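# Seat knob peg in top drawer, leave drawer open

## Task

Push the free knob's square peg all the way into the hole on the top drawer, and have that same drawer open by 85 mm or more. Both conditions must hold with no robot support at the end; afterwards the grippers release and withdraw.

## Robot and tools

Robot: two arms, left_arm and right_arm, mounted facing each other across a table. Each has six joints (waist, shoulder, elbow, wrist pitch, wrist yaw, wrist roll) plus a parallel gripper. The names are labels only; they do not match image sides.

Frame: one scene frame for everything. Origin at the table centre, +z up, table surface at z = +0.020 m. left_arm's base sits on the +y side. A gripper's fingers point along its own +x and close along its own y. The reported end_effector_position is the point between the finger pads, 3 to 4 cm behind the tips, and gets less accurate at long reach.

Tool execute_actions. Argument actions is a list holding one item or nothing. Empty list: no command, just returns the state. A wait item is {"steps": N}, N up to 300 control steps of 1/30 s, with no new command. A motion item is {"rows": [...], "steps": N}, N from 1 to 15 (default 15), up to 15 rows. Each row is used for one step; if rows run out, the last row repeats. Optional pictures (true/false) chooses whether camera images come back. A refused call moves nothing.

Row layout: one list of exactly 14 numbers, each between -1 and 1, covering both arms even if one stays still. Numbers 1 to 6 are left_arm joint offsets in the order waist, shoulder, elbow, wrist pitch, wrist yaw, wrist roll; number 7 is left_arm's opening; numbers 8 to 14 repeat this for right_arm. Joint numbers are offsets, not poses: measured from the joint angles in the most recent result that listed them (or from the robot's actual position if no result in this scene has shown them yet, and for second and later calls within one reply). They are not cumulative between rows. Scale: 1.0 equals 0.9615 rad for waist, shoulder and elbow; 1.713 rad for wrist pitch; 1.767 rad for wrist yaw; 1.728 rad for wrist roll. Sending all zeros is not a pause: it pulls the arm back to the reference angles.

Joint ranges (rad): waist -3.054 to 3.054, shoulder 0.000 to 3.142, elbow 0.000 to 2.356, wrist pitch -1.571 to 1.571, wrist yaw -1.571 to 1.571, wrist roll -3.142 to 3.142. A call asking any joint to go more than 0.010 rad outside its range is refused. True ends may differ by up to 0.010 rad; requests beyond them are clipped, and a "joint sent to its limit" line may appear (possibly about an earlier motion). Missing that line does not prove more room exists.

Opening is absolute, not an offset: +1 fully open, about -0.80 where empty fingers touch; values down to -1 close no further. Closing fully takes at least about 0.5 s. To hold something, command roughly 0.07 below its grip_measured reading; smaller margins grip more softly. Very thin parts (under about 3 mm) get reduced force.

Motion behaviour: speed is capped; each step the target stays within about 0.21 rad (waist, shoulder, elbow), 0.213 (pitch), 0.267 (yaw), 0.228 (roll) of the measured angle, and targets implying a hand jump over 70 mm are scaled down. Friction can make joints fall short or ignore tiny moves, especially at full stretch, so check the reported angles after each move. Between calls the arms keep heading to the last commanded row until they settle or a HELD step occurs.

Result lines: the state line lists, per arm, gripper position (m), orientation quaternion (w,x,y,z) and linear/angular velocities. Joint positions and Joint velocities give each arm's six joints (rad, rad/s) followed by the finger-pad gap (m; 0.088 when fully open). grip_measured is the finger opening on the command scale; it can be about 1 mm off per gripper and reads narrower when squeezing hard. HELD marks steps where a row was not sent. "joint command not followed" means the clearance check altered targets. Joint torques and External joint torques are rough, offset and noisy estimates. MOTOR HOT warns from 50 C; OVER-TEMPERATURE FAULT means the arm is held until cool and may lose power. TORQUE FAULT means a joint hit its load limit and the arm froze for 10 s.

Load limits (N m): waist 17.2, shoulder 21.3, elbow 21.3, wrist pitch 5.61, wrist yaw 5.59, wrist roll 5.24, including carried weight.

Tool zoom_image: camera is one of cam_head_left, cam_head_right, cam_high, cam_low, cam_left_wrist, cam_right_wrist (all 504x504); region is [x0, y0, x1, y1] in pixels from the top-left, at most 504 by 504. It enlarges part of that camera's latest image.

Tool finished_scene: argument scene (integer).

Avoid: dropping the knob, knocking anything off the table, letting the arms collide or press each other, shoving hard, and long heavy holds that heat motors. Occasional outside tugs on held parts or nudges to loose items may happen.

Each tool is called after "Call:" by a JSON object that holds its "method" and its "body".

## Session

Call:
{"method": "execute_actions", "body": {"actions": []}}

Scene clock: 0.00 s of 4500.00 s.
left_arm: end_effector_position=(+0.1676, +0.2107, +0.4408) grip_measured=+1.000 end_effector_quat_wxyz=(+0.703, -0.016, -0.014, -0.711) end_effector_velocity=(+0.004, +0.000, +0.000) end_effector_angular_velocity=(+0.003, +0.008, +0.024) | right_arm: end_effector_position=(-0.0718, -0.1284, +0.4659) grip_measured=+1.000 end_effector_quat_wxyz=(+0.715, +0.022, -0.019, +0.698) end_effector_velocity=(+0.002, -0.002, +0.002) end_effector_angular_velocity=(+0.002, -0.007, -0.010)
Joint positions: left_arm=[-0.004  0.858  0.645  0.256 -0.006 -0.001  0.088] | right_arm=[-0.002  0.844  0.646  0.256 -0.004  0.004  0.088]
Joint velocities: left_arm=[ 0.002 -0.002  0.002 -0.007 -0.022 -0.007  0.   ] | right_arm=[-0.002 -0.007  0.002 -0.007  0.007 -0.007  0.   ]
Joint torques (N m, as the arm reports them, + toward a larger angle): no reading
External joint torques (N m, as the arm's controller estimates them; a push from outside toward a larger angle lowers the number): no reading
Heat: left arm: hottest shoulder 28 °C (+0.0 °C/min); right arm: hottest elbow 27 °C (+0.0 °C/min).

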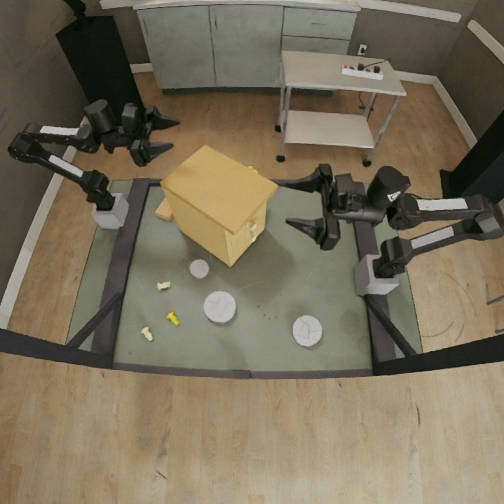

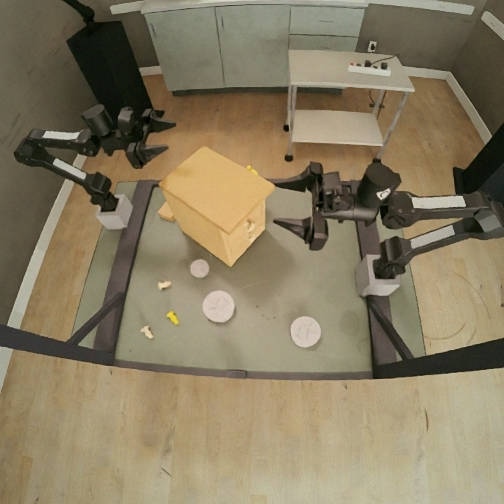

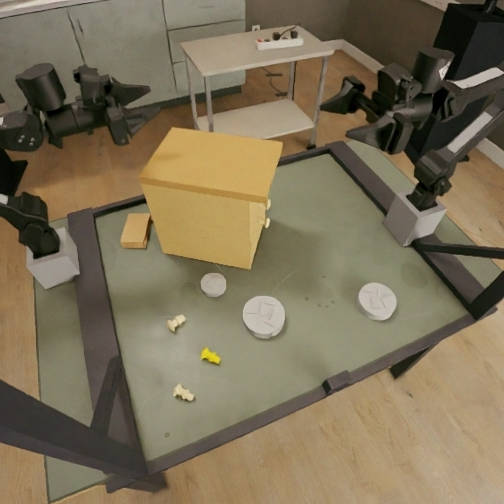

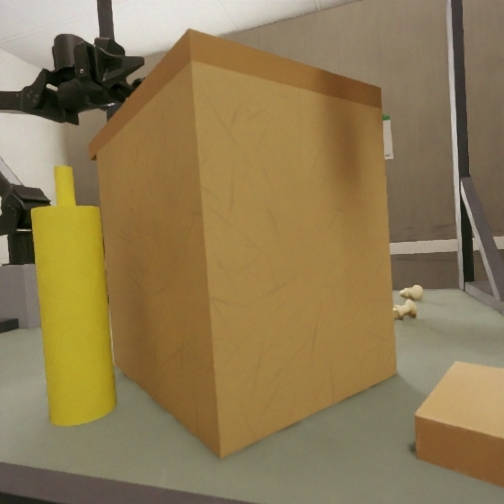

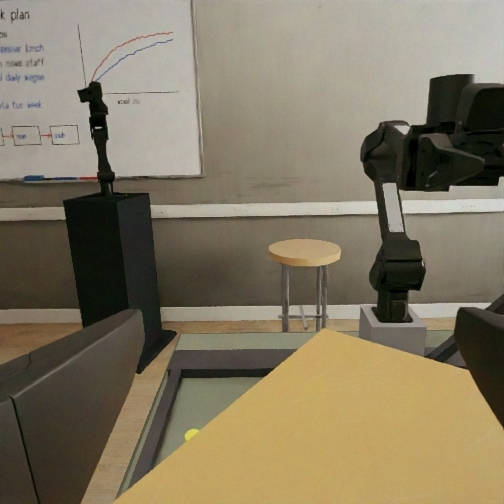

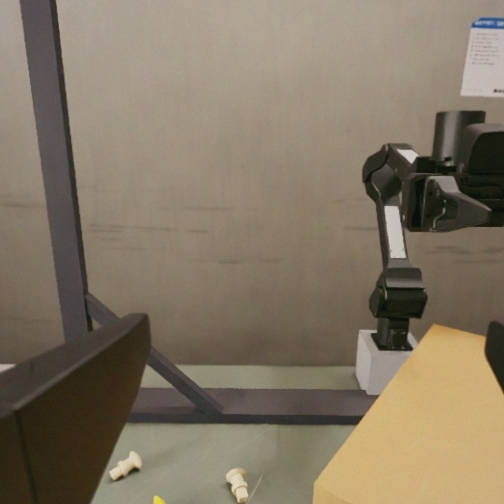

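Call:
{"method": "execute_actions", "body": {"actions": [{"rows":[[-0.86,0.2,0.3,0,0,-0.62,0.2,0.21,0.3,-0.33,0.2,0.47,0,1]]}], "pictures": false}}

Call:
{"method": "execute_actions", "body": {"actions": [{"steps":12}], "pictures": false}}

Call:
{"method": "execute_actions", "body": {"actions": [{"rows":[[0,0.98,0.56,-0.72,0,0,0.2,0,0.73,0,0.52,0,0,1]]}], "pictures": false}}

Call:
{"method": "execute_actions", "body": {"actions": [{"steps":20}]}}

Scene clock: 12.00 s of 4500.00 s.
left_arm: end_effector_position=(-0.0754, +0.2752, +0.5123) grip_measured=+0.207 end_effector_quat_wxyz=(+0.325, -0.220, +0.365, -0.844) end_effector_velocity=(-0.279, +0.254, -0.018) end_effector_angular_velocity=(+1.329, +1.283, -1.334) | right_arm: end_effector_position=(-0.0243, -0.1369, +0.3154) grip_measured=+1.000 end_effector_quat_wxyz=(+0.883, -0.095, +0.032, +0.459) end_effector_velocity=(+0.047, -0.038, +0.008) end_effector_angular_velocity=(+0.004, -0.099, -0.419)
Joint positions: left_arm=[-0.762  1.045  0.923  0.256 -0.005 -0.871  0.049] | right_arm=[0.193 1.129 0.332 0.593 0.78  0.004 0.088]
Joint velocities: left_arm=[-1.048  0.046 -0.002 -0.007  0.037 -1.868 -0.002] | right_arm=[ 0.032 -0.002 -0.002 -0.007  0.462 -0.007  0.   ]
Joint torques (N m, as the arm reports them, + toward a larger angle): left_arm=[ 1.97 -2.4   8.39  1.67 -0.14 -0.04] | right_arm=[ 0.4  -2.    6.58  1.38  0.21  0.03]
External joint torques (N m, as the arm's controller estimates them; a push from outside toward a larger angle lowers the number): left_arm=[ 0.49  1.08  1.32 -0.03  0.21 -0.07] | right_arm=[ 0.29  0.52  1.03 -0.08  0.13  0.02]
Heat: left arm: hottest shoulder 28 °C (+0.0 °C/min); right arm: hottest elbow 29 °C (+10.0 °C/min).
Steps of this call (steps 1 to 90: nothing new was sent; then 8.50 s passed at rest; steps 91 to 105: all 15 steps of this action). Readings (joint positions):
91: left_arm=[-0.020 0.877 0.664 0.248 -0.017 -0.038] | right_arm=[0.011 0.858 0.632 0.286 0.030 0.004]
92: left_arm=[-0.064 0.912 0.704 0.247 -0.017 -0.093] | right_arm=[0.042 0.878 0.611 0.337 0.077 0.004]
94: left_arm=[-0.159 0.984 0.793 0.252 -0.014 -0.193] | right_arm=[0.097 0.942 0.556 0.402 0.162 0.004]
98: left_arm=[-0.373 1.030 0.896 0.256 -0.013 -0.429] | right_arm=[0.169 1.079 0.402 0.525 0.405 0.004]
105: the state above

Scene clock: 12.40 s of 4500.00 s.
left_arm: end_effector_position=(-0.0914, +0.2915, +0.5127) grip_measured=+0.203 end_effector_quat_wxyz=(+0.276, -0.236, +0.453, -0.814) end_effector_velocity=(-0.001, +0.001, -0.002) end_effector_angular_velocity=(+0.033, +0.019, -0.005) | right_arm: end_effector_position=(-0.0201, -0.1404, +0.3164) grip_measured=+1.000 end_effector_quat_wxyz=(+0.892, -0.095, +0.030, +0.441) end_effector_velocity=(-0.001, -0.000, -0.002) end_effector_angular_velocity=(-0.003, +0.006, +0.009)
Joint positions: left_arm=[-0.827  1.046  0.924  0.256 -0.004 -1.067  0.049] | right_arm=[0.196 1.129 0.332 0.594 0.823 0.004 0.088]
Joint velocities: left_arm=[-0.007 -0.002 -0.002 -0.007 -0.007 -0.037 -0.   ] | right_arm=[ 0.002 -0.002 -0.002 -0.007 -0.007  0.007  0.   ]
Joint torques (N m, as the arm reports them, + toward a larger angle): left_arm=[-0.33 -2.24  8.38  1.67 -0.08 -0.06] | right_arm=[ 0.29 -1.92  6.37  1.55  0.24  0.03]
External joint torques (N m, as the arm's controller estimates them; a push from outside toward a larger angle lowers the number): left_arm=[-0.37  0.95  1.43  0.   -0.08 -0.11] | right_arm=[0.27 0.85 0.5  0.06 0.15 0.01]
Heat: left arm: hottest shoulder 28 °C (+0.0 °C/min); right arm: hottest elbow 29 °C (+9.7 °C/min).
Steps of this call (steps 1 to 12: the robot went on to your last target). Readings (joint positions):
1: left_arm=[-0.790 1.046 0.923 0.256 -0.004 -0.929] | right_arm=[0.194 1.129 0.332 0.593 0.793 0.004]
2: left_arm=[-0.806 1.046 0.923 0.256 -0.004 -0.973] | right_arm=[0.194 1.129 0.332 0.593 0.802 0.004]
4: left_arm=[-0.819 1.046 0.923 0.256 -0.004 -1.023] | right_arm=[0.195 1.129 0.332 0.594 0.813 0.004]
8: left_arm=[-0.825 1.046 0.924 0.256 -0.004 -1.059] | right_arm=[0.196 1.129 0.332 0.594 0.821 0.004]
12: the state above

Scene clock: 12.90 s of 4500.00 s.
left_arm: end_effector_position=(-0.1780, +0.2140, +0.3306) grip_measured=+0.203 end_effector_quat_wxyz=(+0.460, +0.121, +0.553, -0.684) end_effector_velocity=(+0.026, +0.023, -0.626) end_effector_angular_velocity=(+1.397, -1.545, +0.018) | right_arm: end_effector_position=(-0.0278, -0.0946, +0.2521) grip_measured=+1.000 end_effector_quat_wxyz=(+0.896, -0.029, +0.010, +0.443) end_effector_velocity=(+0.000, +0.008, +0.106) end_effector_angular_velocity=(+0.690, +0.123, -0.010)
Joint positions: left_arm=[-0.827  1.713  1.438 -0.464 -0.004 -1.068  0.049] | right_arm=[0.196 1.811 0.33  1.416 0.823 0.004 0.088]
Joint velocities: left_arm=[-0.002  1.072  0.081 -1.092 -0.007 -0.022  0.   ] | right_arm=[-0.002  0.085 -0.002  0.784  0.007  0.007  0.   ]
Joint torques (N m, as the arm reports them, + toward a larger angle): left_arm=[-0.2  -5.74  7.81  1.26  0.02  0.06] | right_arm=[ 0.01 -3.61  3.79  1.44  0.03  0.03]
External joint torques (N m, as the arm's controller estimates them; a push from outside toward a larger angle lowers the number): left_arm=[-0.15  2.25  1.21 -0.11  0.06  0.02] | right_arm=[ 0.04  1.34  0.53 -0.01 -0.02  0.02]
Heat: left arm: hottest shoulder 28 °C (+0.0 °C/min); right arm: hottest elbow 29 °C (+9.3 °C/min).
Steps of this call (steps 1 to 15: all 15 steps of this action). Readings (joint positions):
1: left_arm=[-0.827 1.071 0.952 0.212 -0.004 -1.068] | right_arm=[0.196 1.157 0.331 0.640 0.826 0.004]
2: left_arm=[-0.827 1.112 1.012 0.153 -0.004 -1.068] | right_arm=[0.196 1.208 0.333 0.711 0.829 0.004]
4: left_arm=[-0.827 1.225 1.143 0.044 -0.004 -1.068] | right_arm=[0.196 1.326 0.338 0.822 0.825 0.004]
8: left_arm=[-0.827 1.449 1.364 -0.185 -0.004 -1.068] | right_arm=[0.196 1.561 0.337 1.056 0.825 0.004]
15: the state above

Scene clock: 13.57 s of 4500.00 s.
left_arm: end_effector_position=(-0.1132, +0.2720, +0.1770) grip_measured=+0.203 end_effector_quat_wxyz=(+0.550, +0.416, +0.556, -0.464) end_effector_velocity=(+0.003, -0.000, +0.000) end_effector_angular_velocity=(-0.010, -0.019, +0.021) | right_arm: end_effector_position=(-0.0279, -0.0941, +0.2589) grip_measured=+1.000 end_effector_quat_wxyz=(+0.897, -0.005, +0.003, +0.443) end_effector_velocity=(+0.000, -0.000, -0.001) end_effector_angular_velocity=(-0.003, +0.005, +0.005)
Joint positions: left_arm=[-0.827  1.987  1.458 -0.972 -0.004 -1.068  0.049] | right_arm=[0.196 1.825 0.33  1.481 0.823 0.004 0.088]
Joint velocities: left_arm=[-0.002 -0.002 -0.002 -0.007 -0.022 -0.022 -0.   ] | right_arm=[-0.002 -0.002 -0.002 -0.007 -0.007  0.007  0.   ]
Joint torques (N m, as the arm reports them, + toward a larger angle): left_arm=[-0.14 -7.22  6.18  0.26 -0.05 -0.01] | right_arm=[ 0.04 -3.64  3.67  1.55 -0.01  0.03]
External joint torques (N m, as the arm's controller estimates them; a push from outside toward a larger angle lowers the number): left_arm=[-0.17  1.37  0.64 -0.13  0.01 -0.01] | right_arm=[ 0.04  1.32  0.55  0.08 -0.01  0.02]
Heat: left arm: hottest shoulder 28 °C (+0.0 °C/min); right arm: hottest elbow 29 °C (+8.8 °C/min).
Steps of this call (steps 1 to 20: the robot went on to your last target). Readings (joint positions):
1: left_arm=[-0.827 1.749 1.440 -0.503 -0.004 -1.068] | right_arm=[0.196 1.813 0.330 1.438 0.823 0.004]
2: left_arm=[-0.827 1.785 1.443 -0.541 -0.004 -1.068] | right_arm=[0.196 1.815 0.330 1.452 0.823 0.004]
4: left_arm=[-0.827 1.858 1.448 -0.625 -0.004 -1.068] | right_arm=[0.196 1.819 0.330 1.466 0.823 0.004]
8: left_arm=[-0.827 1.967 1.452 -0.859 -0.004 -1.068] | right_arm=[0.196 1.824 0.330 1.477 0.823 0.004]
20: the state above

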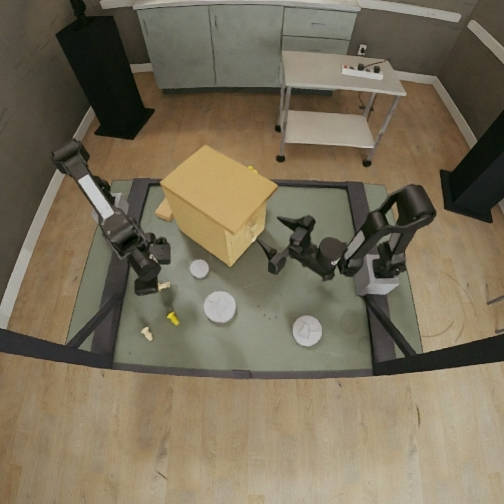

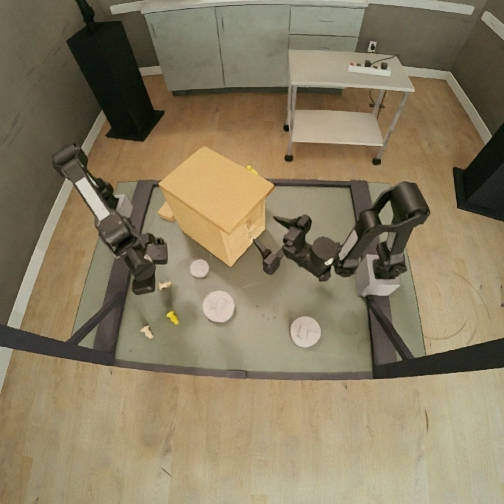

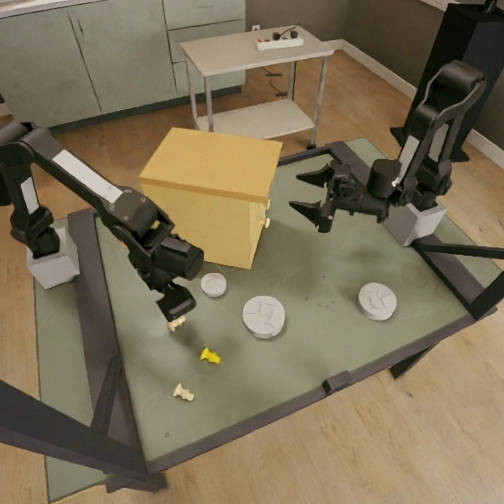

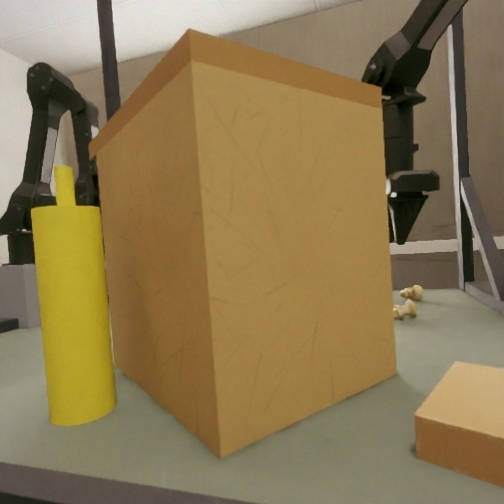

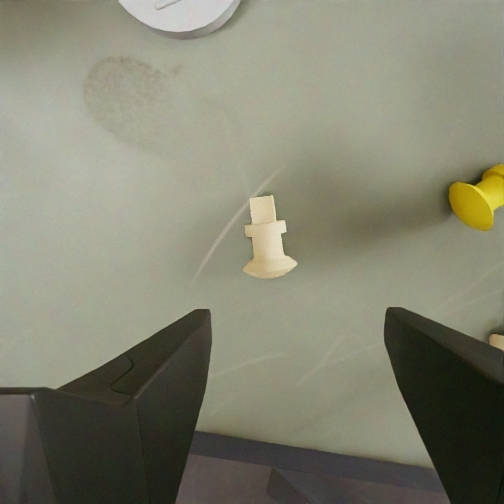

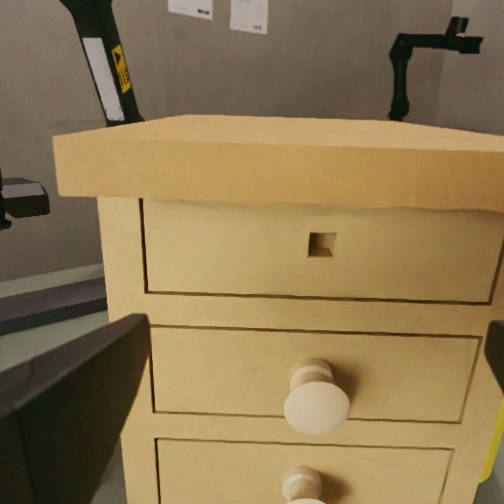

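Call:
{"method": "execute_actions", "body": {"actions": [{"rows":[[0.04,0.215,-0.032,0.098,0,-0.04,-0.1,0.15,0,0.05,0,-0.4,0,0.4]]}]}}

Scene clock: 23.33 s of 4500.00 s.
left_arm: end_effector_position=(-0.1083, +0.2559, +0.0938) grip_measured=-0.096 end_effector_quat_wxyz=(+0.577, +0.412, +0.574, -0.409) end_effector_velocity=(-0.001, -0.001, +0.000) end_effector_angular_velocity=(-0.010, +0.000, +0.005) | right_arm: end_effector_position=(-0.1818, -0.0643, +0.2704) grip_measured=+0.406 end_effector_quat_wxyz=(+0.640, +0.013, -0.005, +0.768) end_effector_velocity=(-0.019, -0.005, -0.009) end_effector_angular_velocity=(-0.037, -0.024, +0.137)
Joint positions: left_arm=[-0.788  2.195  1.426 -0.807 -0.004 -1.134  0.034] | right_arm=[0.339 1.826 0.371 1.481 0.132 0.004 0.059]
Joint velocities: left_arm=[-0.002 -0.002 -0.002  0.007 -0.007 -0.007 -0.001] | right_arm=[-0.002 -0.002 -0.007 -0.037 -0.139 -0.007 -0.002]
Joint torques (N m, as the arm reports them, + toward a larger angle): left_arm=[-0.13 -8.06  5.    0.49 -0.06 -0.12] | right_arm=[ 0.1  -4.6   4.79  1.42 -0.1   0.02]
External joint torques (N m, as the arm's controller estimates them; a push from outside toward a larger angle lowers the number): left_arm=[-0.13  1.27  0.05  0.2   0.   -0.12] | right_arm=[ 0.13  0.63  1.35 -0.19 -0.11  0.01]
Heat: left arm: hottest shoulder 31 °C (+7.7 °C/min); right arm: hottest elbow 29 °C (+5.1 °C/min).
Steps of this call (steps 1 to 30: the robot went on to your last target; steps 31 to 90: nothing new was sent; then 6.27 s passed at rest; steps 91 to 105: all 15 steps of this action). Readings (joint positions):
91: left_arm=[-0.825 2.005 1.456 -0.963 -0.004 -1.078] | right_arm=[0.202 1.825 0.332 1.481 0.794 0.004]
92: left_arm=[-0.821 2.028 1.456 -0.915 -0.004 -1.093] | right_arm=[0.228 1.825 0.336 1.481 0.726 0.004]
94: left_arm=[-0.807 2.097 1.457 -0.844 -0.004 -1.113] | right_arm=[0.289 1.826 0.354 1.481 0.575 0.004]
98: left_arm=[-0.788 2.192 1.424 -0.825 -0.004 -1.129] | right_arm=[0.335 1.826 0.371 1.481 0.280 0.004]
105: the state above

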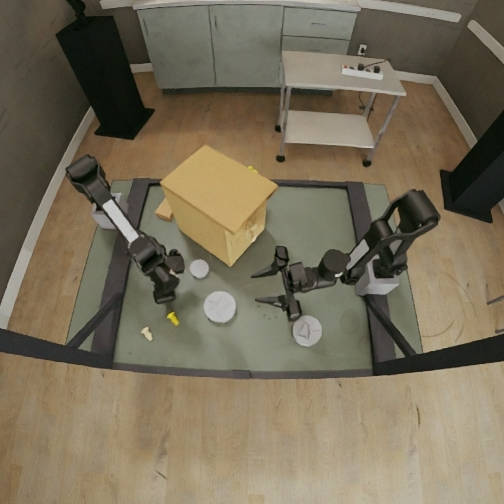

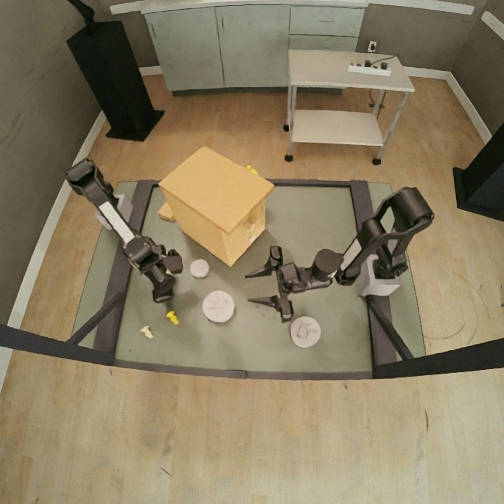

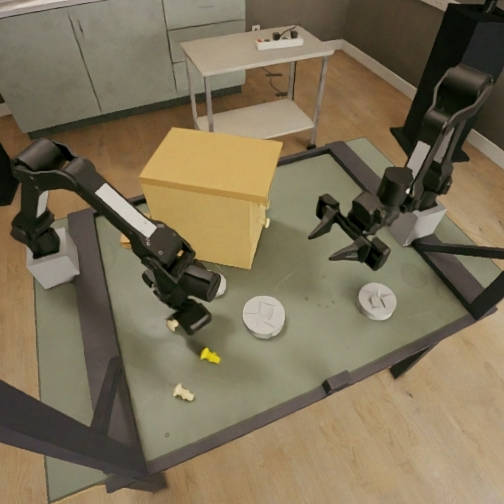

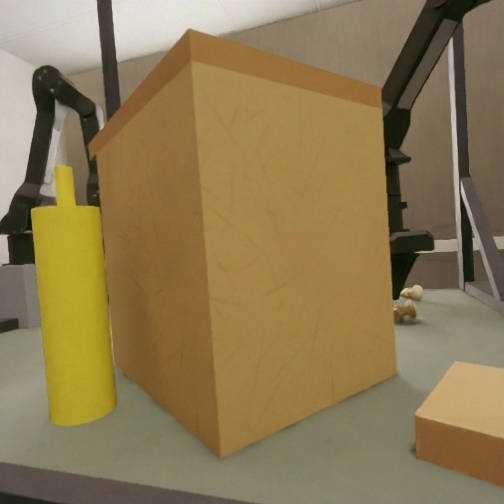

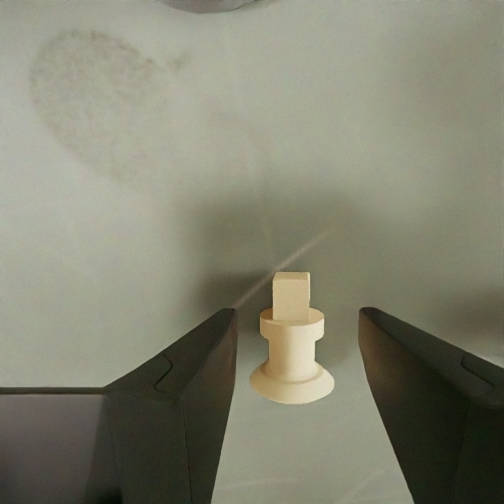

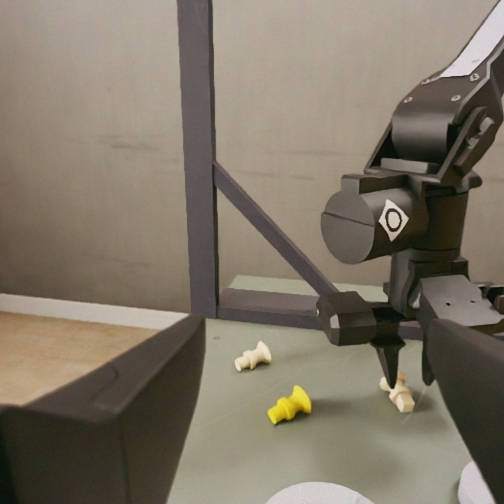

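Call:
{"method": "execute_actions", "body": {"actions": [{"rows":[[0.011,0.03,-0.014,0.025,0,0,-0.15,0,0,0,0,0,0,0.4],[0.011,0.03,-0.014,0.025,0,0,-0.15,0,0,0,0,0,0,0.4],[0.011,0.066,-0.029,0.052,0,0,-0.15,0,0,0,0,0,0,0.4]]}]}}

Scene clock: 31.40 s of 4500.00 s.
left_arm: end_effector_position=(-0.1078, +0.2522, +0.0683) grip_measured=-0.147 end_effector_quat_wxyz=(+0.578, +0.407, +0.576, -0.409) end_effector_velocity=(+0.002, +0.005, +0.000) end_effector_angular_velocity=(+0.021, -0.011, -0.010) | right_arm: end_effector_position=(-0.1822, -0.0644, +0.2704) grip_measured=+0.403 end_effector_quat_wxyz=(+0.639, +0.013, -0.005, +0.769) end_effector_velocity=(+0.000, -0.001, +0.002) end_effector_angular_velocity=(+0.008, -0.005, +0.005)
Joint positions: left_arm=[-0.78   2.25   1.402 -0.72  -0.004 -1.134  0.032] | right_arm=[0.339 1.826 0.371 1.481 0.129 0.004 0.059]
Joint velocities: left_arm=[-0.002 -0.002 -0.002 -0.022  0.007  0.007 -0.   ] | right_arm=[-0.002 -0.002 -0.002  0.007 -0.007 -0.007  0.   ]
Joint torques (N m, as the arm reports them, + toward a larger angle): left_arm=[ 0.35 -7.16  4.08  0.52 -0.08  0.  ] | right_arm=[ 0.01 -4.59  3.96  1.44  0.11  0.02]
External joint torques (N m, as the arm's controller estimates them; a push from outside toward a larger angle lowers the number): left_arm=[ 0.37  2.3  -0.62  0.24 -0.03  0.  ] | right_arm=[ 0.01  0.78  0.43 -0.23  0.12  0.01]
Heat: left arm: hottest shoulder 32 °C (+7.6 °C/min); right arm: hottest elbow 29 °C (+3.8 °C/min).
Steps of this call (steps 1 to 30: the robot went on to your last target; steps 31 to 90: nothing new was sent; then 4.57 s passed at rest; steps 91 to 105: all 15 steps of this action). Readings (joint positions):
91: left_arm=[-0.788 2.196 1.426 -0.802 -0.004 -1.134] | right_arm=[0.339 1.826 0.371 1.481 0.120 0.004]
92: left_arm=[-0.787 2.197 1.424 -0.790 -0.004 -1.134] | right_arm=[0.339 1.826 0.371 1.481 0.121 0.004]
94: left_arm=[-0.784 2.211 1.419 -0.754 -0.004 -1.134] | right_arm=[0.339 1.826 0.371 1.481 0.125 0.004]
98: left_arm=[-0.780 2.242 1.406 -0.731 -0.004 -1.134] | right_arm=[0.339 1.826 0.371 1.481 0.128 0.004]
105: the state above

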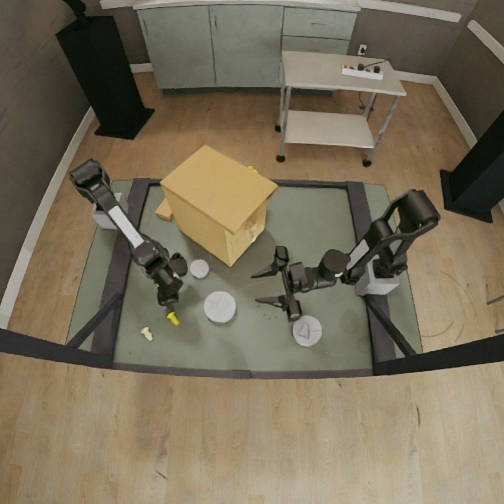

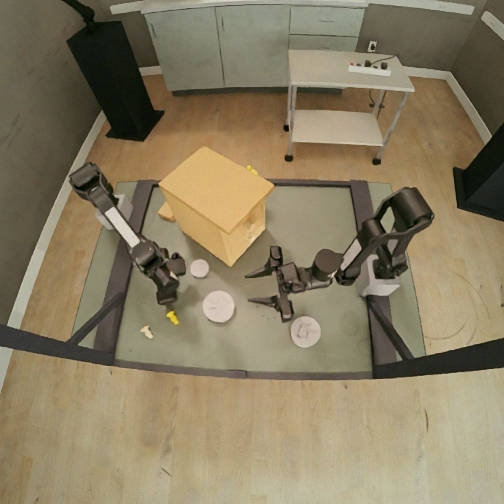

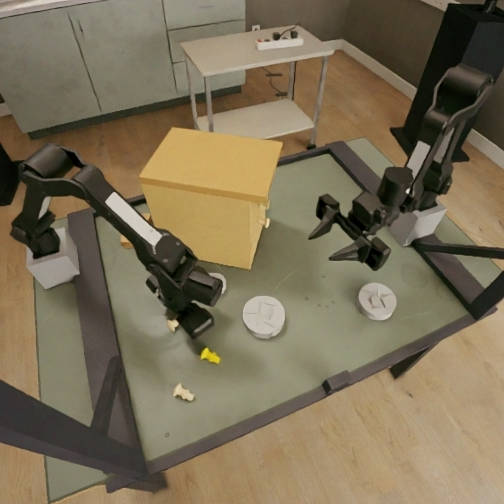

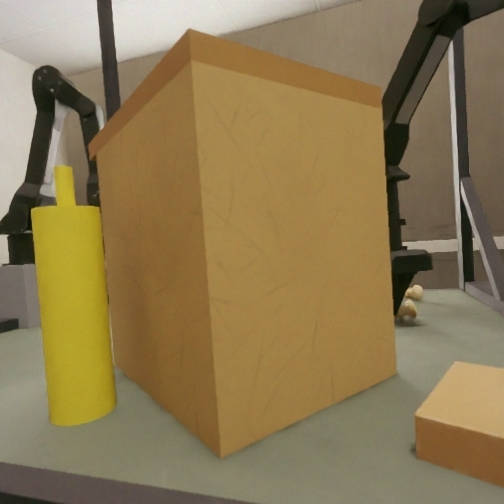

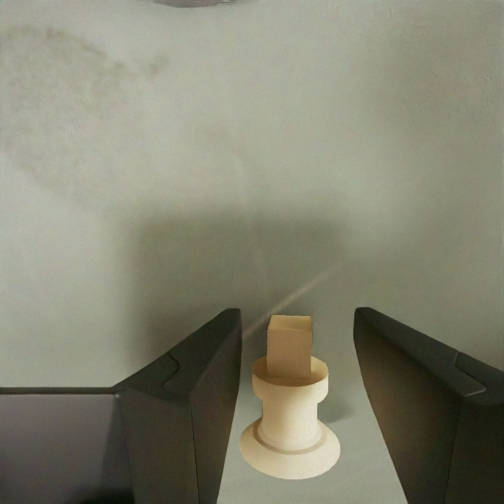

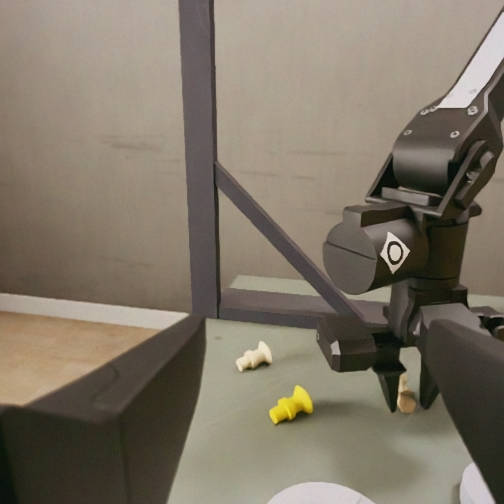

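Call:
{"method": "execute_actions", "body": {"actions": [{"rows":[[0.013,0.02,0,0.008,0,0,-0.15,0,0,0,0,0,0,0.4]],"steps":12}], "pictures": false}}

Call:
{"method": "execute_actions", "body": {"actions": [{"rows":[[0,0,0,0,0,0,-0.68,0,0,0,0,0,0,0.4]],"steps":12}]}}

Scene clock: 37.37 s of 4500.00 s.
left_arm: end_effector_position=(-0.1059, +0.2484, +0.0663) grip_measured=-0.147 end_effector_quat_wxyz=(+0.580, +0.403, +0.578, -0.408) end_effector_velocity=(+0.002, -0.004, +0.000) end_effector_angular_velocity=(-0.021, -0.010, +0.025) | right_arm: end_effector_position=(-0.1822, -0.0643, +0.2704) grip_measured=+0.403 end_effector_quat_wxyz=(+0.639, +0.013, -0.005, +0.769) end_effector_velocity=(-0.000, -0.000, -0.003) end_effector_angular_velocity=(-0.008, -0.026, +0.004)
Joint positions: left_arm=[-0.77   2.255  1.402 -0.71  -0.004 -1.134  0.032] | right_arm=[0.339 1.826 0.371 1.481 0.129 0.004 0.059]
Joint velocities: left_arm=[ 0.002 -0.002 -0.002  0.007 -0.022 -0.022 -0.   ] | right_arm=[-0.002  0.002 -0.002 -0.007 -0.007 -0.022 -0.   ]
Joint torques (N m, as the arm reports them, + toward a larger angle): left_arm=[ 0.23 -6.74  4.64  0.57 -0.06 -0.01] | right_arm=[ 0.   -4.59  3.95  1.44 -0.01  0.02]
External joint torques (N m, as the arm's controller estimates them; a push from outside toward a larger angle lowers the number): left_arm=[ 0.1   2.73 -0.1   0.26  0.01 -0.01] | right_arm=[-0.01  0.67  0.47 -0.19  0.    0.01]
Heat: left arm: hottest shoulder 33 °C (+8.0 °C/min); right arm: hottest shoulder 28 °C (+1.6 °C/min).
Steps of this call (steps 1 to 15: the robot went on to your last target; steps 16 to 90: nothing new was sent; then 2.57 s passed at rest; steps 91 to 102: all 12 steps of this action). Readings (joint positions):
91: left_arm=[-0.780 2.250 1.402 -0.719 -0.004 -1.134] | right_arm=[0.339 1.826 0.371 1.481 0.129 0.004]
92: left_arm=[-0.778 2.251 1.402 -0.716 -0.004 -1.134] | right_arm=[0.339 1.826 0.371 1.481 0.129 0.004]
94: left_arm=[-0.774 2.252 1.402 -0.712 -0.004 -1.134] | right_arm=[0.339 1.826 0.371 1.481 0.129 0.004]
98: left_arm=[-0.770 2.255 1.402 -0.710 -0.004 -1.134] | right_arm=[0.339 1.826 0.371 1.481 0.129 0.004]
102: the state above

Scene clock: 37.77 s of 4500.00 s.
left_arm: end_effector_position=(-0.1059, +0.2484, +0.0663) grip_measured=-0.658 end_effector_quat_wxyz=(+0.580, +0.403, +0.578, -0.408) end_effector_velocity=(+0.003, -0.000, +0.000) end_effector_angular_velocity=(-0.010, -0.021, +0.005) | right_arm: end_effector_position=(-0.1822, -0.0643, +0.2704) grip_measured=+0.403 end_effector_quat_wxyz=(+0.639, +0.013, -0.005, +0.769) end_effector_velocity=(+0.002, -0.001, -0.005) end_effector_angular_velocity=(-0.015, -0.012, -0.010)
Joint positions: left_arm=[-0.77   2.255  1.402 -0.71  -0.004 -1.134  0.007] | right_arm=[0.339 1.826 0.371 1.481 0.129 0.004 0.059]
Joint velocities: left_arm=[-0.002 -0.002 -0.002 -0.007 -0.022 -0.007 -0.004] | right_arm=[-0.002  0.002 -0.007 -0.007  0.007 -0.007  0.   ]
Joint torques (N m, as the arm reports them, + toward a larger angle): left_arm=[ 0.1  -7.89  4.73  0.4  -0.05 -0.03] | right_arm=[ 0.01 -4.6   3.95  1.44  0.    0.02]
External joint torques (N m, as the arm's controller estimates them; a push from outside toward a larger angle lowers the number): left_arm=[ 0.1   1.61  0.01  0.11  0.   -0.03] | right_arm=[ 0.01  0.69  0.49 -0.2   0.    0.01]
Heat: left arm: hottest shoulder 33 °C (+7.9 °C/min); right arm: hottest shoulder 28 °C (+1.6 °C/min).
Steps of this call (steps 1 to 12: all 12 steps of this action). Readings (joint positions):
1: left_arm=[-0.770 2.255 1.402 -0.710 -0.004 -1.134] | right_arm=[0.339 1.826 0.371 1.481 0.129 0.004]
2: left_arm=[-0.770 2.255 1.402 -0.710 -0.004 -1.134] | right_arm=[0.339 1.826 0.371 1.481 0.129 0.004]
4: left_arm=[-0.770 2.255 1.402 -0.710 -0.004 -1.134] | right_arm=[0.339 1.826 0.371 1.481 0.129 0.004]
8: left_arm=[-0.770 2.255 1.402 -0.710 -0.004 -1.134] | right_arm=[0.339 1.826 0.371 1.481 0.129 0.004]
12: the state above

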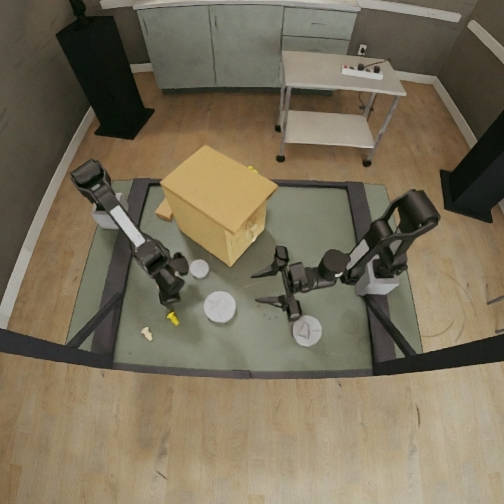

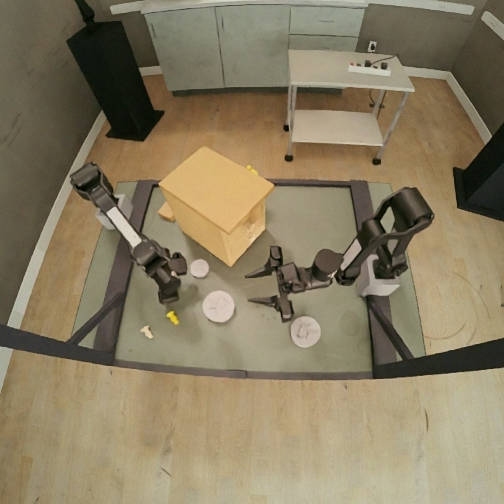

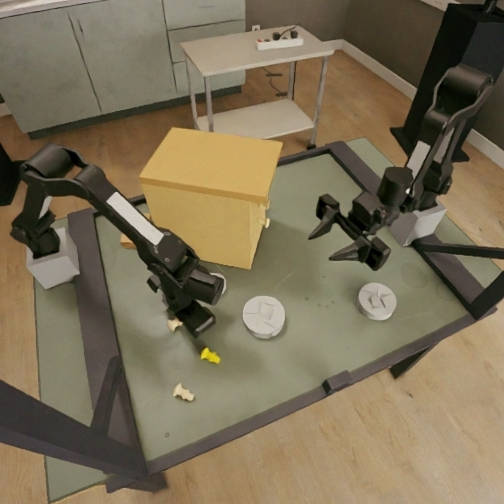

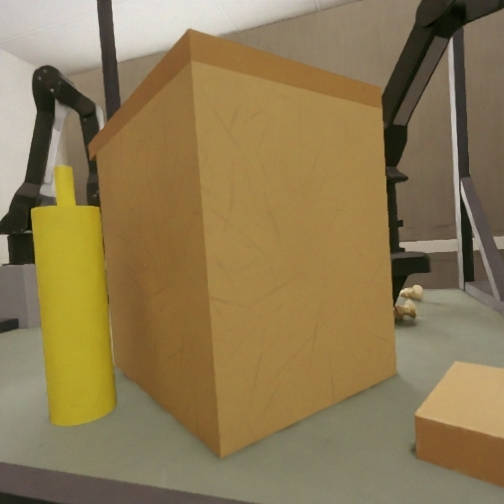

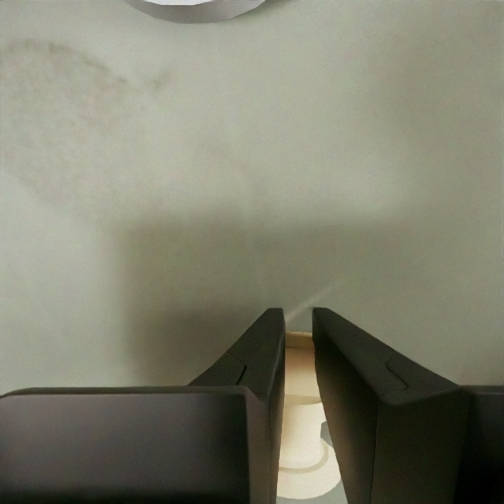

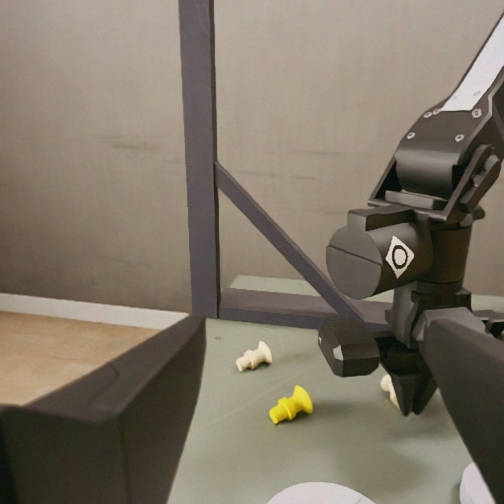

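Call:
{"method": "execute_actions", "body": {"actions": [{"rows":[[0,0,0,0,0,0,-0.2,0,0,0,0,0,0,0.4]],"steps":10}], "pictures": false}}

Call:
{"method": "execute_actions", "body": {"actions": [{"rows":[[0,0.031,-0.012,0.017,0,0,-0.2,0,0,0,0,0,0,0.4]],"steps":12}]}}

Call:
{"method": "execute_actions", "body": {"actions": [{"rows":[[0,0,0,0,0,0,-0.7,0,0,0,0,0,0,0.4]]}]}}

Scene clock: 45.33 s of 4500.00 s.
left_arm: end_effector_position=(-0.1059, +0.2484, +0.0663) grip_measured=-0.217 end_effector_quat_wxyz=(+0.580, +0.403, +0.578, -0.408) end_effector_velocity=(+0.006, +0.003, +0.001) end_effector_angular_velocity=(+0.000, -0.031, +0.005) | right_arm: end_effector_position=(-0.1822, -0.0643, +0.2704) grip_measured=+0.403 end_effector_quat_wxyz=(+0.639, +0.013, -0.005, +0.769) end_effector_velocity=(-0.002, -0.001, -0.001) end_effector_angular_velocity=(-0.005, -0.010, +0.019)
Joint positions: left_arm=[-0.77   2.255  1.402 -0.71  -0.004 -1.134  0.028] | right_arm=[0.339 1.826 0.371 1.481 0.129 0.004 0.059]
Joint velocities: left_arm=[-0.002 -0.007 -0.007 -0.022 -0.022 -0.007  0.007] | right_arm=[-0.002 -0.002 -0.002 -0.007 -0.022 -0.007 -0.   ]
Joint torques (N m, as the arm reports them, + toward a larger angle): left_arm=[ 0.08 -8.02  4.58  0.41 -0.06 -0.03] | right_arm=[ 0.   -4.59  3.95  1.44  0.    0.02]
External joint torques (N m, as the arm's controller estimates them; a push from outside toward a larger angle lowers the number): left_arm=[ 0.06  1.45 -0.11  0.13  0.01 -0.03] | right_arm=[ 0.    0.75  0.44 -0.22  0.    0.01]
Heat: left arm: hottest shoulder 35 °C (+9.3 °C/min); right arm: hottest wrist pitch 29 °C (+2.6 °C/min).
Steps of this call (steps 1 to 15: the robot went on to your last target; steps 16 to 90: nothing new was sent; then 4.23 s passed at rest; steps 91 to 100: all 10 steps of this action). Readings (joint positions):
91: left_arm=[-0.770 2.255 1.402 -0.710 -0.004 -1.134] | right_arm=[0.339 1.826 0.371 1.481 0.129 0.004]
92: left_arm=[-0.770 2.255 1.402 -0.710 -0.004 -1.134] | right_arm=[0.339 1.826 0.371 1.481 0.129 0.004]
94: left_arm=[-0.770 2.255 1.402 -0.710 -0.004 -1.134] | right_arm=[0.339 1.826 0.371 1.481 0.129 0.004]
98: left_arm=[-0.770 2.255 1.402 -0.710 -0.004 -1.134] | right_arm=[0.339 1.826 0.371 1.481 0.129 0.004]
100: the state above

Scene clock: 45.73 s of 4500.00 s.
left_arm: end_effector_position=(-0.1072, +0.2471, +0.0600) grip_measured=-0.203 end_effector_quat_wxyz=(+0.580, +0.400, +0.579, -0.411) end_effector_velocity=(+0.003, -0.000, +0.000) end_effector_angular_velocity=(-0.010, -0.021, -0.009) | right_arm: end_effector_position=(-0.1822, -0.0643, +0.2704) grip_measured=+0.403 end_effector_quat_wxyz=(+0.639, +0.013, -0.005, +0.769) end_effector_velocity=(+0.000, -0.001, +0.000) end_effector_angular_velocity=(-0.001, -0.008, +0.005)
Joint positions: left_arm=[-0.77   2.269  1.397 -0.684 -0.004 -1.134  0.029] | right_arm=[0.339 1.826 0.371 1.481 0.129 0.004 0.059]
Joint velocities: left_arm=[-0.002 -0.002 -0.002 -0.007 -0.022  0.007  0.   ] | right_arm=[-0.002 -0.007 -0.002 -0.007 -0.007 -0.007  0.   ]
Joint torques (N m, as the arm reports them, + toward a larger angle): left_arm=[ 0.01 -6.63  3.65  0.56 -0.07 -0.04] | right_arm=[ 0.   -4.6   3.95  1.44  0.    0.02]
External joint torques (N m, as the arm's controller estimates them; a push from outside toward a larger angle lowers the number): left_arm=[ 0.    2.87 -1.02  0.25  0.   -0.05] | right_arm=[ 0.    0.75  0.44 -0.22  0.    0.01]
Heat: left arm: hottest shoulder 35 °C (+9.2 °C/min); right arm: hottest wrist pitch 29 °C (+2.6 °C/min).
Steps of this call (steps 1 to 12: all 12 steps of this action). Readings (joint positions):
1: left_arm=[-0.770 2.256 1.401 -0.708 -0.004 -1.134] | right_arm=[0.339 1.826 0.371 1.481 0.129 0.004]
2: left_arm=[-0.770 2.258 1.400 -0.700 -0.004 -1.134] | right_arm=[0.339 1.826 0.371 1.481 0.129 0.004]
4: left_arm=[-0.770 2.263 1.400 -0.690 -0.004 -1.134] | right_arm=[0.339 1.826 0.371 1.481 0.129 0.004]
8: left_arm=[-0.770 2.269 1.397 -0.686 -0.004 -1.134] | right_arm=[0.339 1.826 0.371 1.481 0.129 0.004]
12: the state above

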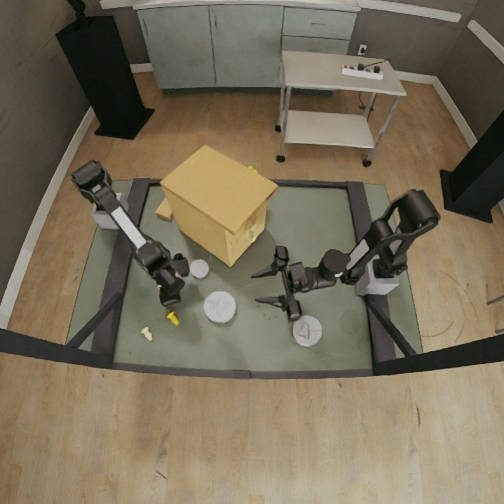

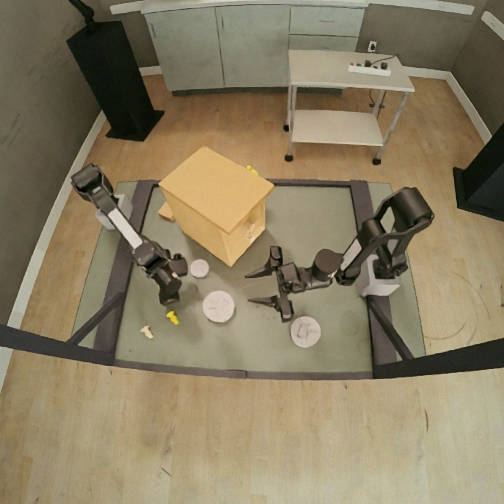

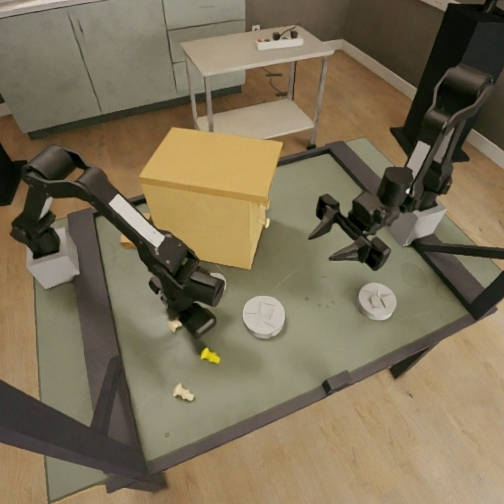

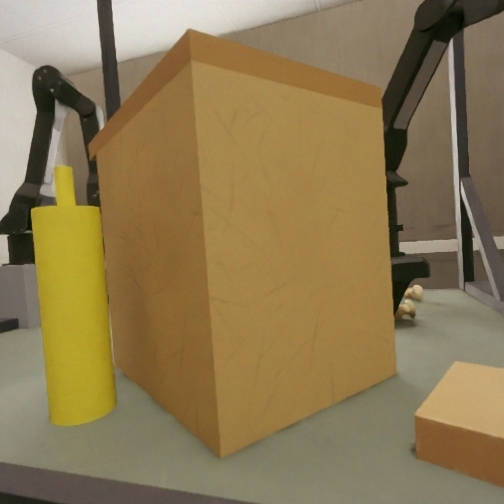

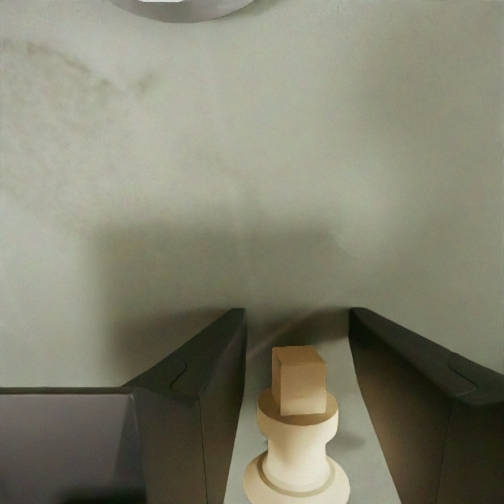

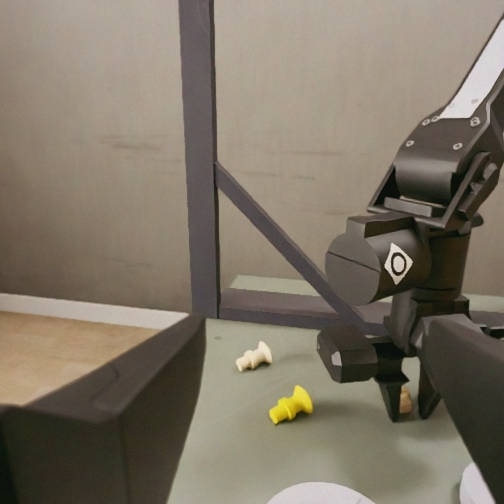

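Scene clock: 46.23 s of 4500.00 s.
left_arm: end_effector_position=(-0.1073, +0.2470, +0.0600) grip_measured=-0.638 end_effector_quat_wxyz=(+0.580, +0.400, +0.579, -0.411) end_effector_velocity=(+0.007, +0.001, +0.000) end_effector_angular_velocity=(-0.010, -0.041, +0.005) | right_arm: end_effector_position=(-0.1822, -0.0643, +0.2704) grip_measured=+0.403 end_effector_quat_wxyz=(+0.639, +0.013, -0.005, +0.769) end_effector_velocity=(+0.001, -0.002, -0.003) end_effector_angular_velocity=(-0.010, -0.011, -0.005)
Joint positions: left_arm=[-0.77   2.269  1.397 -0.683 -0.004 -1.134  0.008] | right_arm=[0.339 1.826 0.371 1.481 0.129 0.004 0.059]
Joint velocities: left_arm=[-0.002 -0.002 -0.002 -0.022 -0.037 -0.007 -0.   ] | right_arm=[ 0.002 -0.002 -0.007 -0.007  0.007 -0.007 -0.   ]
Joint torques (N m, as the arm reports them, + toward a larger angle): left_arm=[ 0.01 -8.06  4.48  0.4  -0.06 -0.01] | right_arm=[ 0.01 -4.61  3.95  1.44  0.    0.02]
External joint torques (N m, as the arm's controller estimates them; a push from outside toward a larger angle lowers the number): left_arm=[ 0.05  1.42 -0.13  0.11  0.01 -0.01] | right_arm=[-0.01  0.73  0.46 -0.22  0.    0.01]
Heat: left arm: hottest shoulder 35 °C (+9.1 °C/min); right arm: hottest wrist pitch 29 °C (+2.6 °C/min).
Steps of this call (steps 1 to 15: all 15 steps of this action). Readings (joint positions):
1: left_arm=[-0.770 2.269 1.397 -0.684 -0.004 -1.134] | right_arm=[0.339 1.826 0.371 1.481 0.129 0.004]
2: left_arm=[-0.770 2.269 1.397 -0.683 -0.004 -1.134] | right_arm=[0.339 1.826 0.371 1.481 0.129 0.004]
4: left_arm=[-0.770 2.269 1.397 -0.683 -0.004 -1.134] | right_arm=[0.339 1.826 0.371 1.481 0.129 0.004]
8: left_arm=[-0.770 2.269 1.397 -0.683 -0.004 -1.134] | right_arm=[0.339 1.826 0.371 1.481 0.129 0.004]
15: the state above

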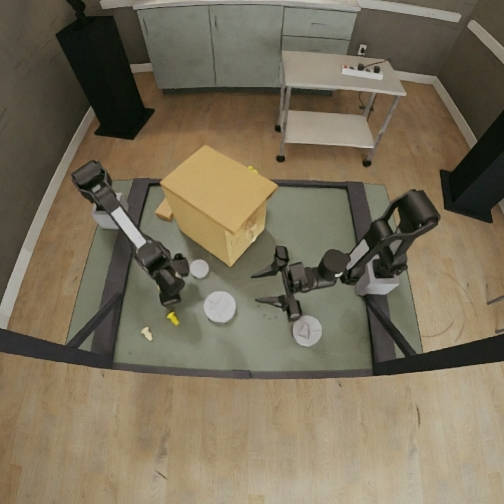

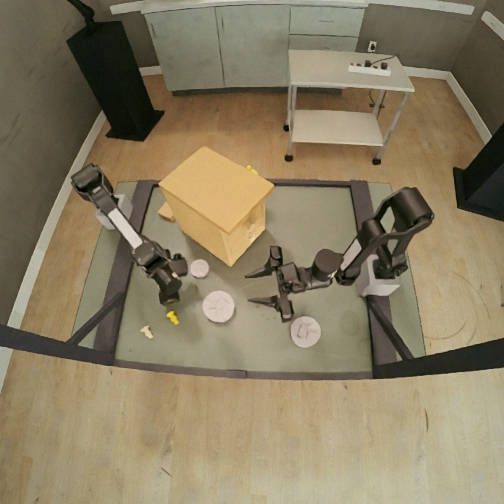

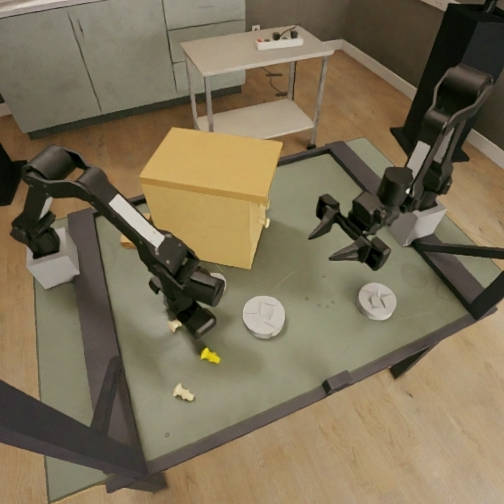

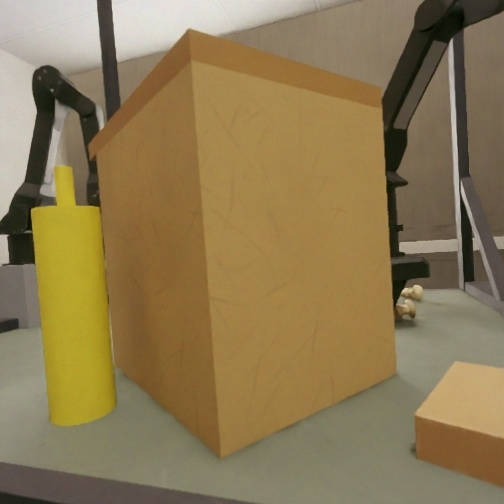

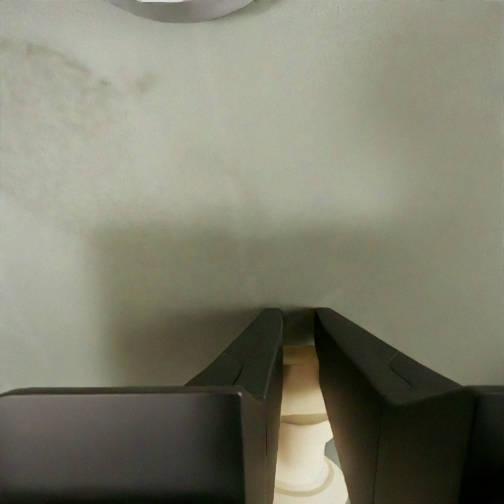

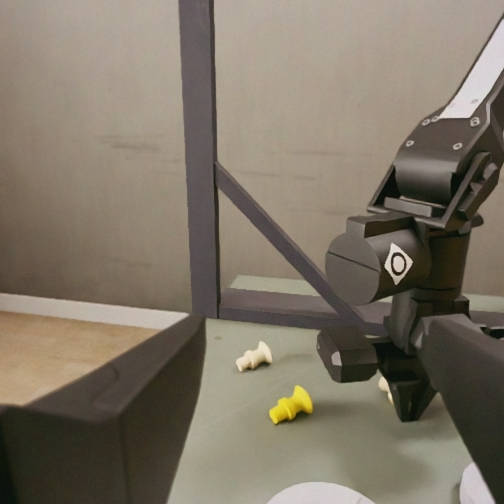

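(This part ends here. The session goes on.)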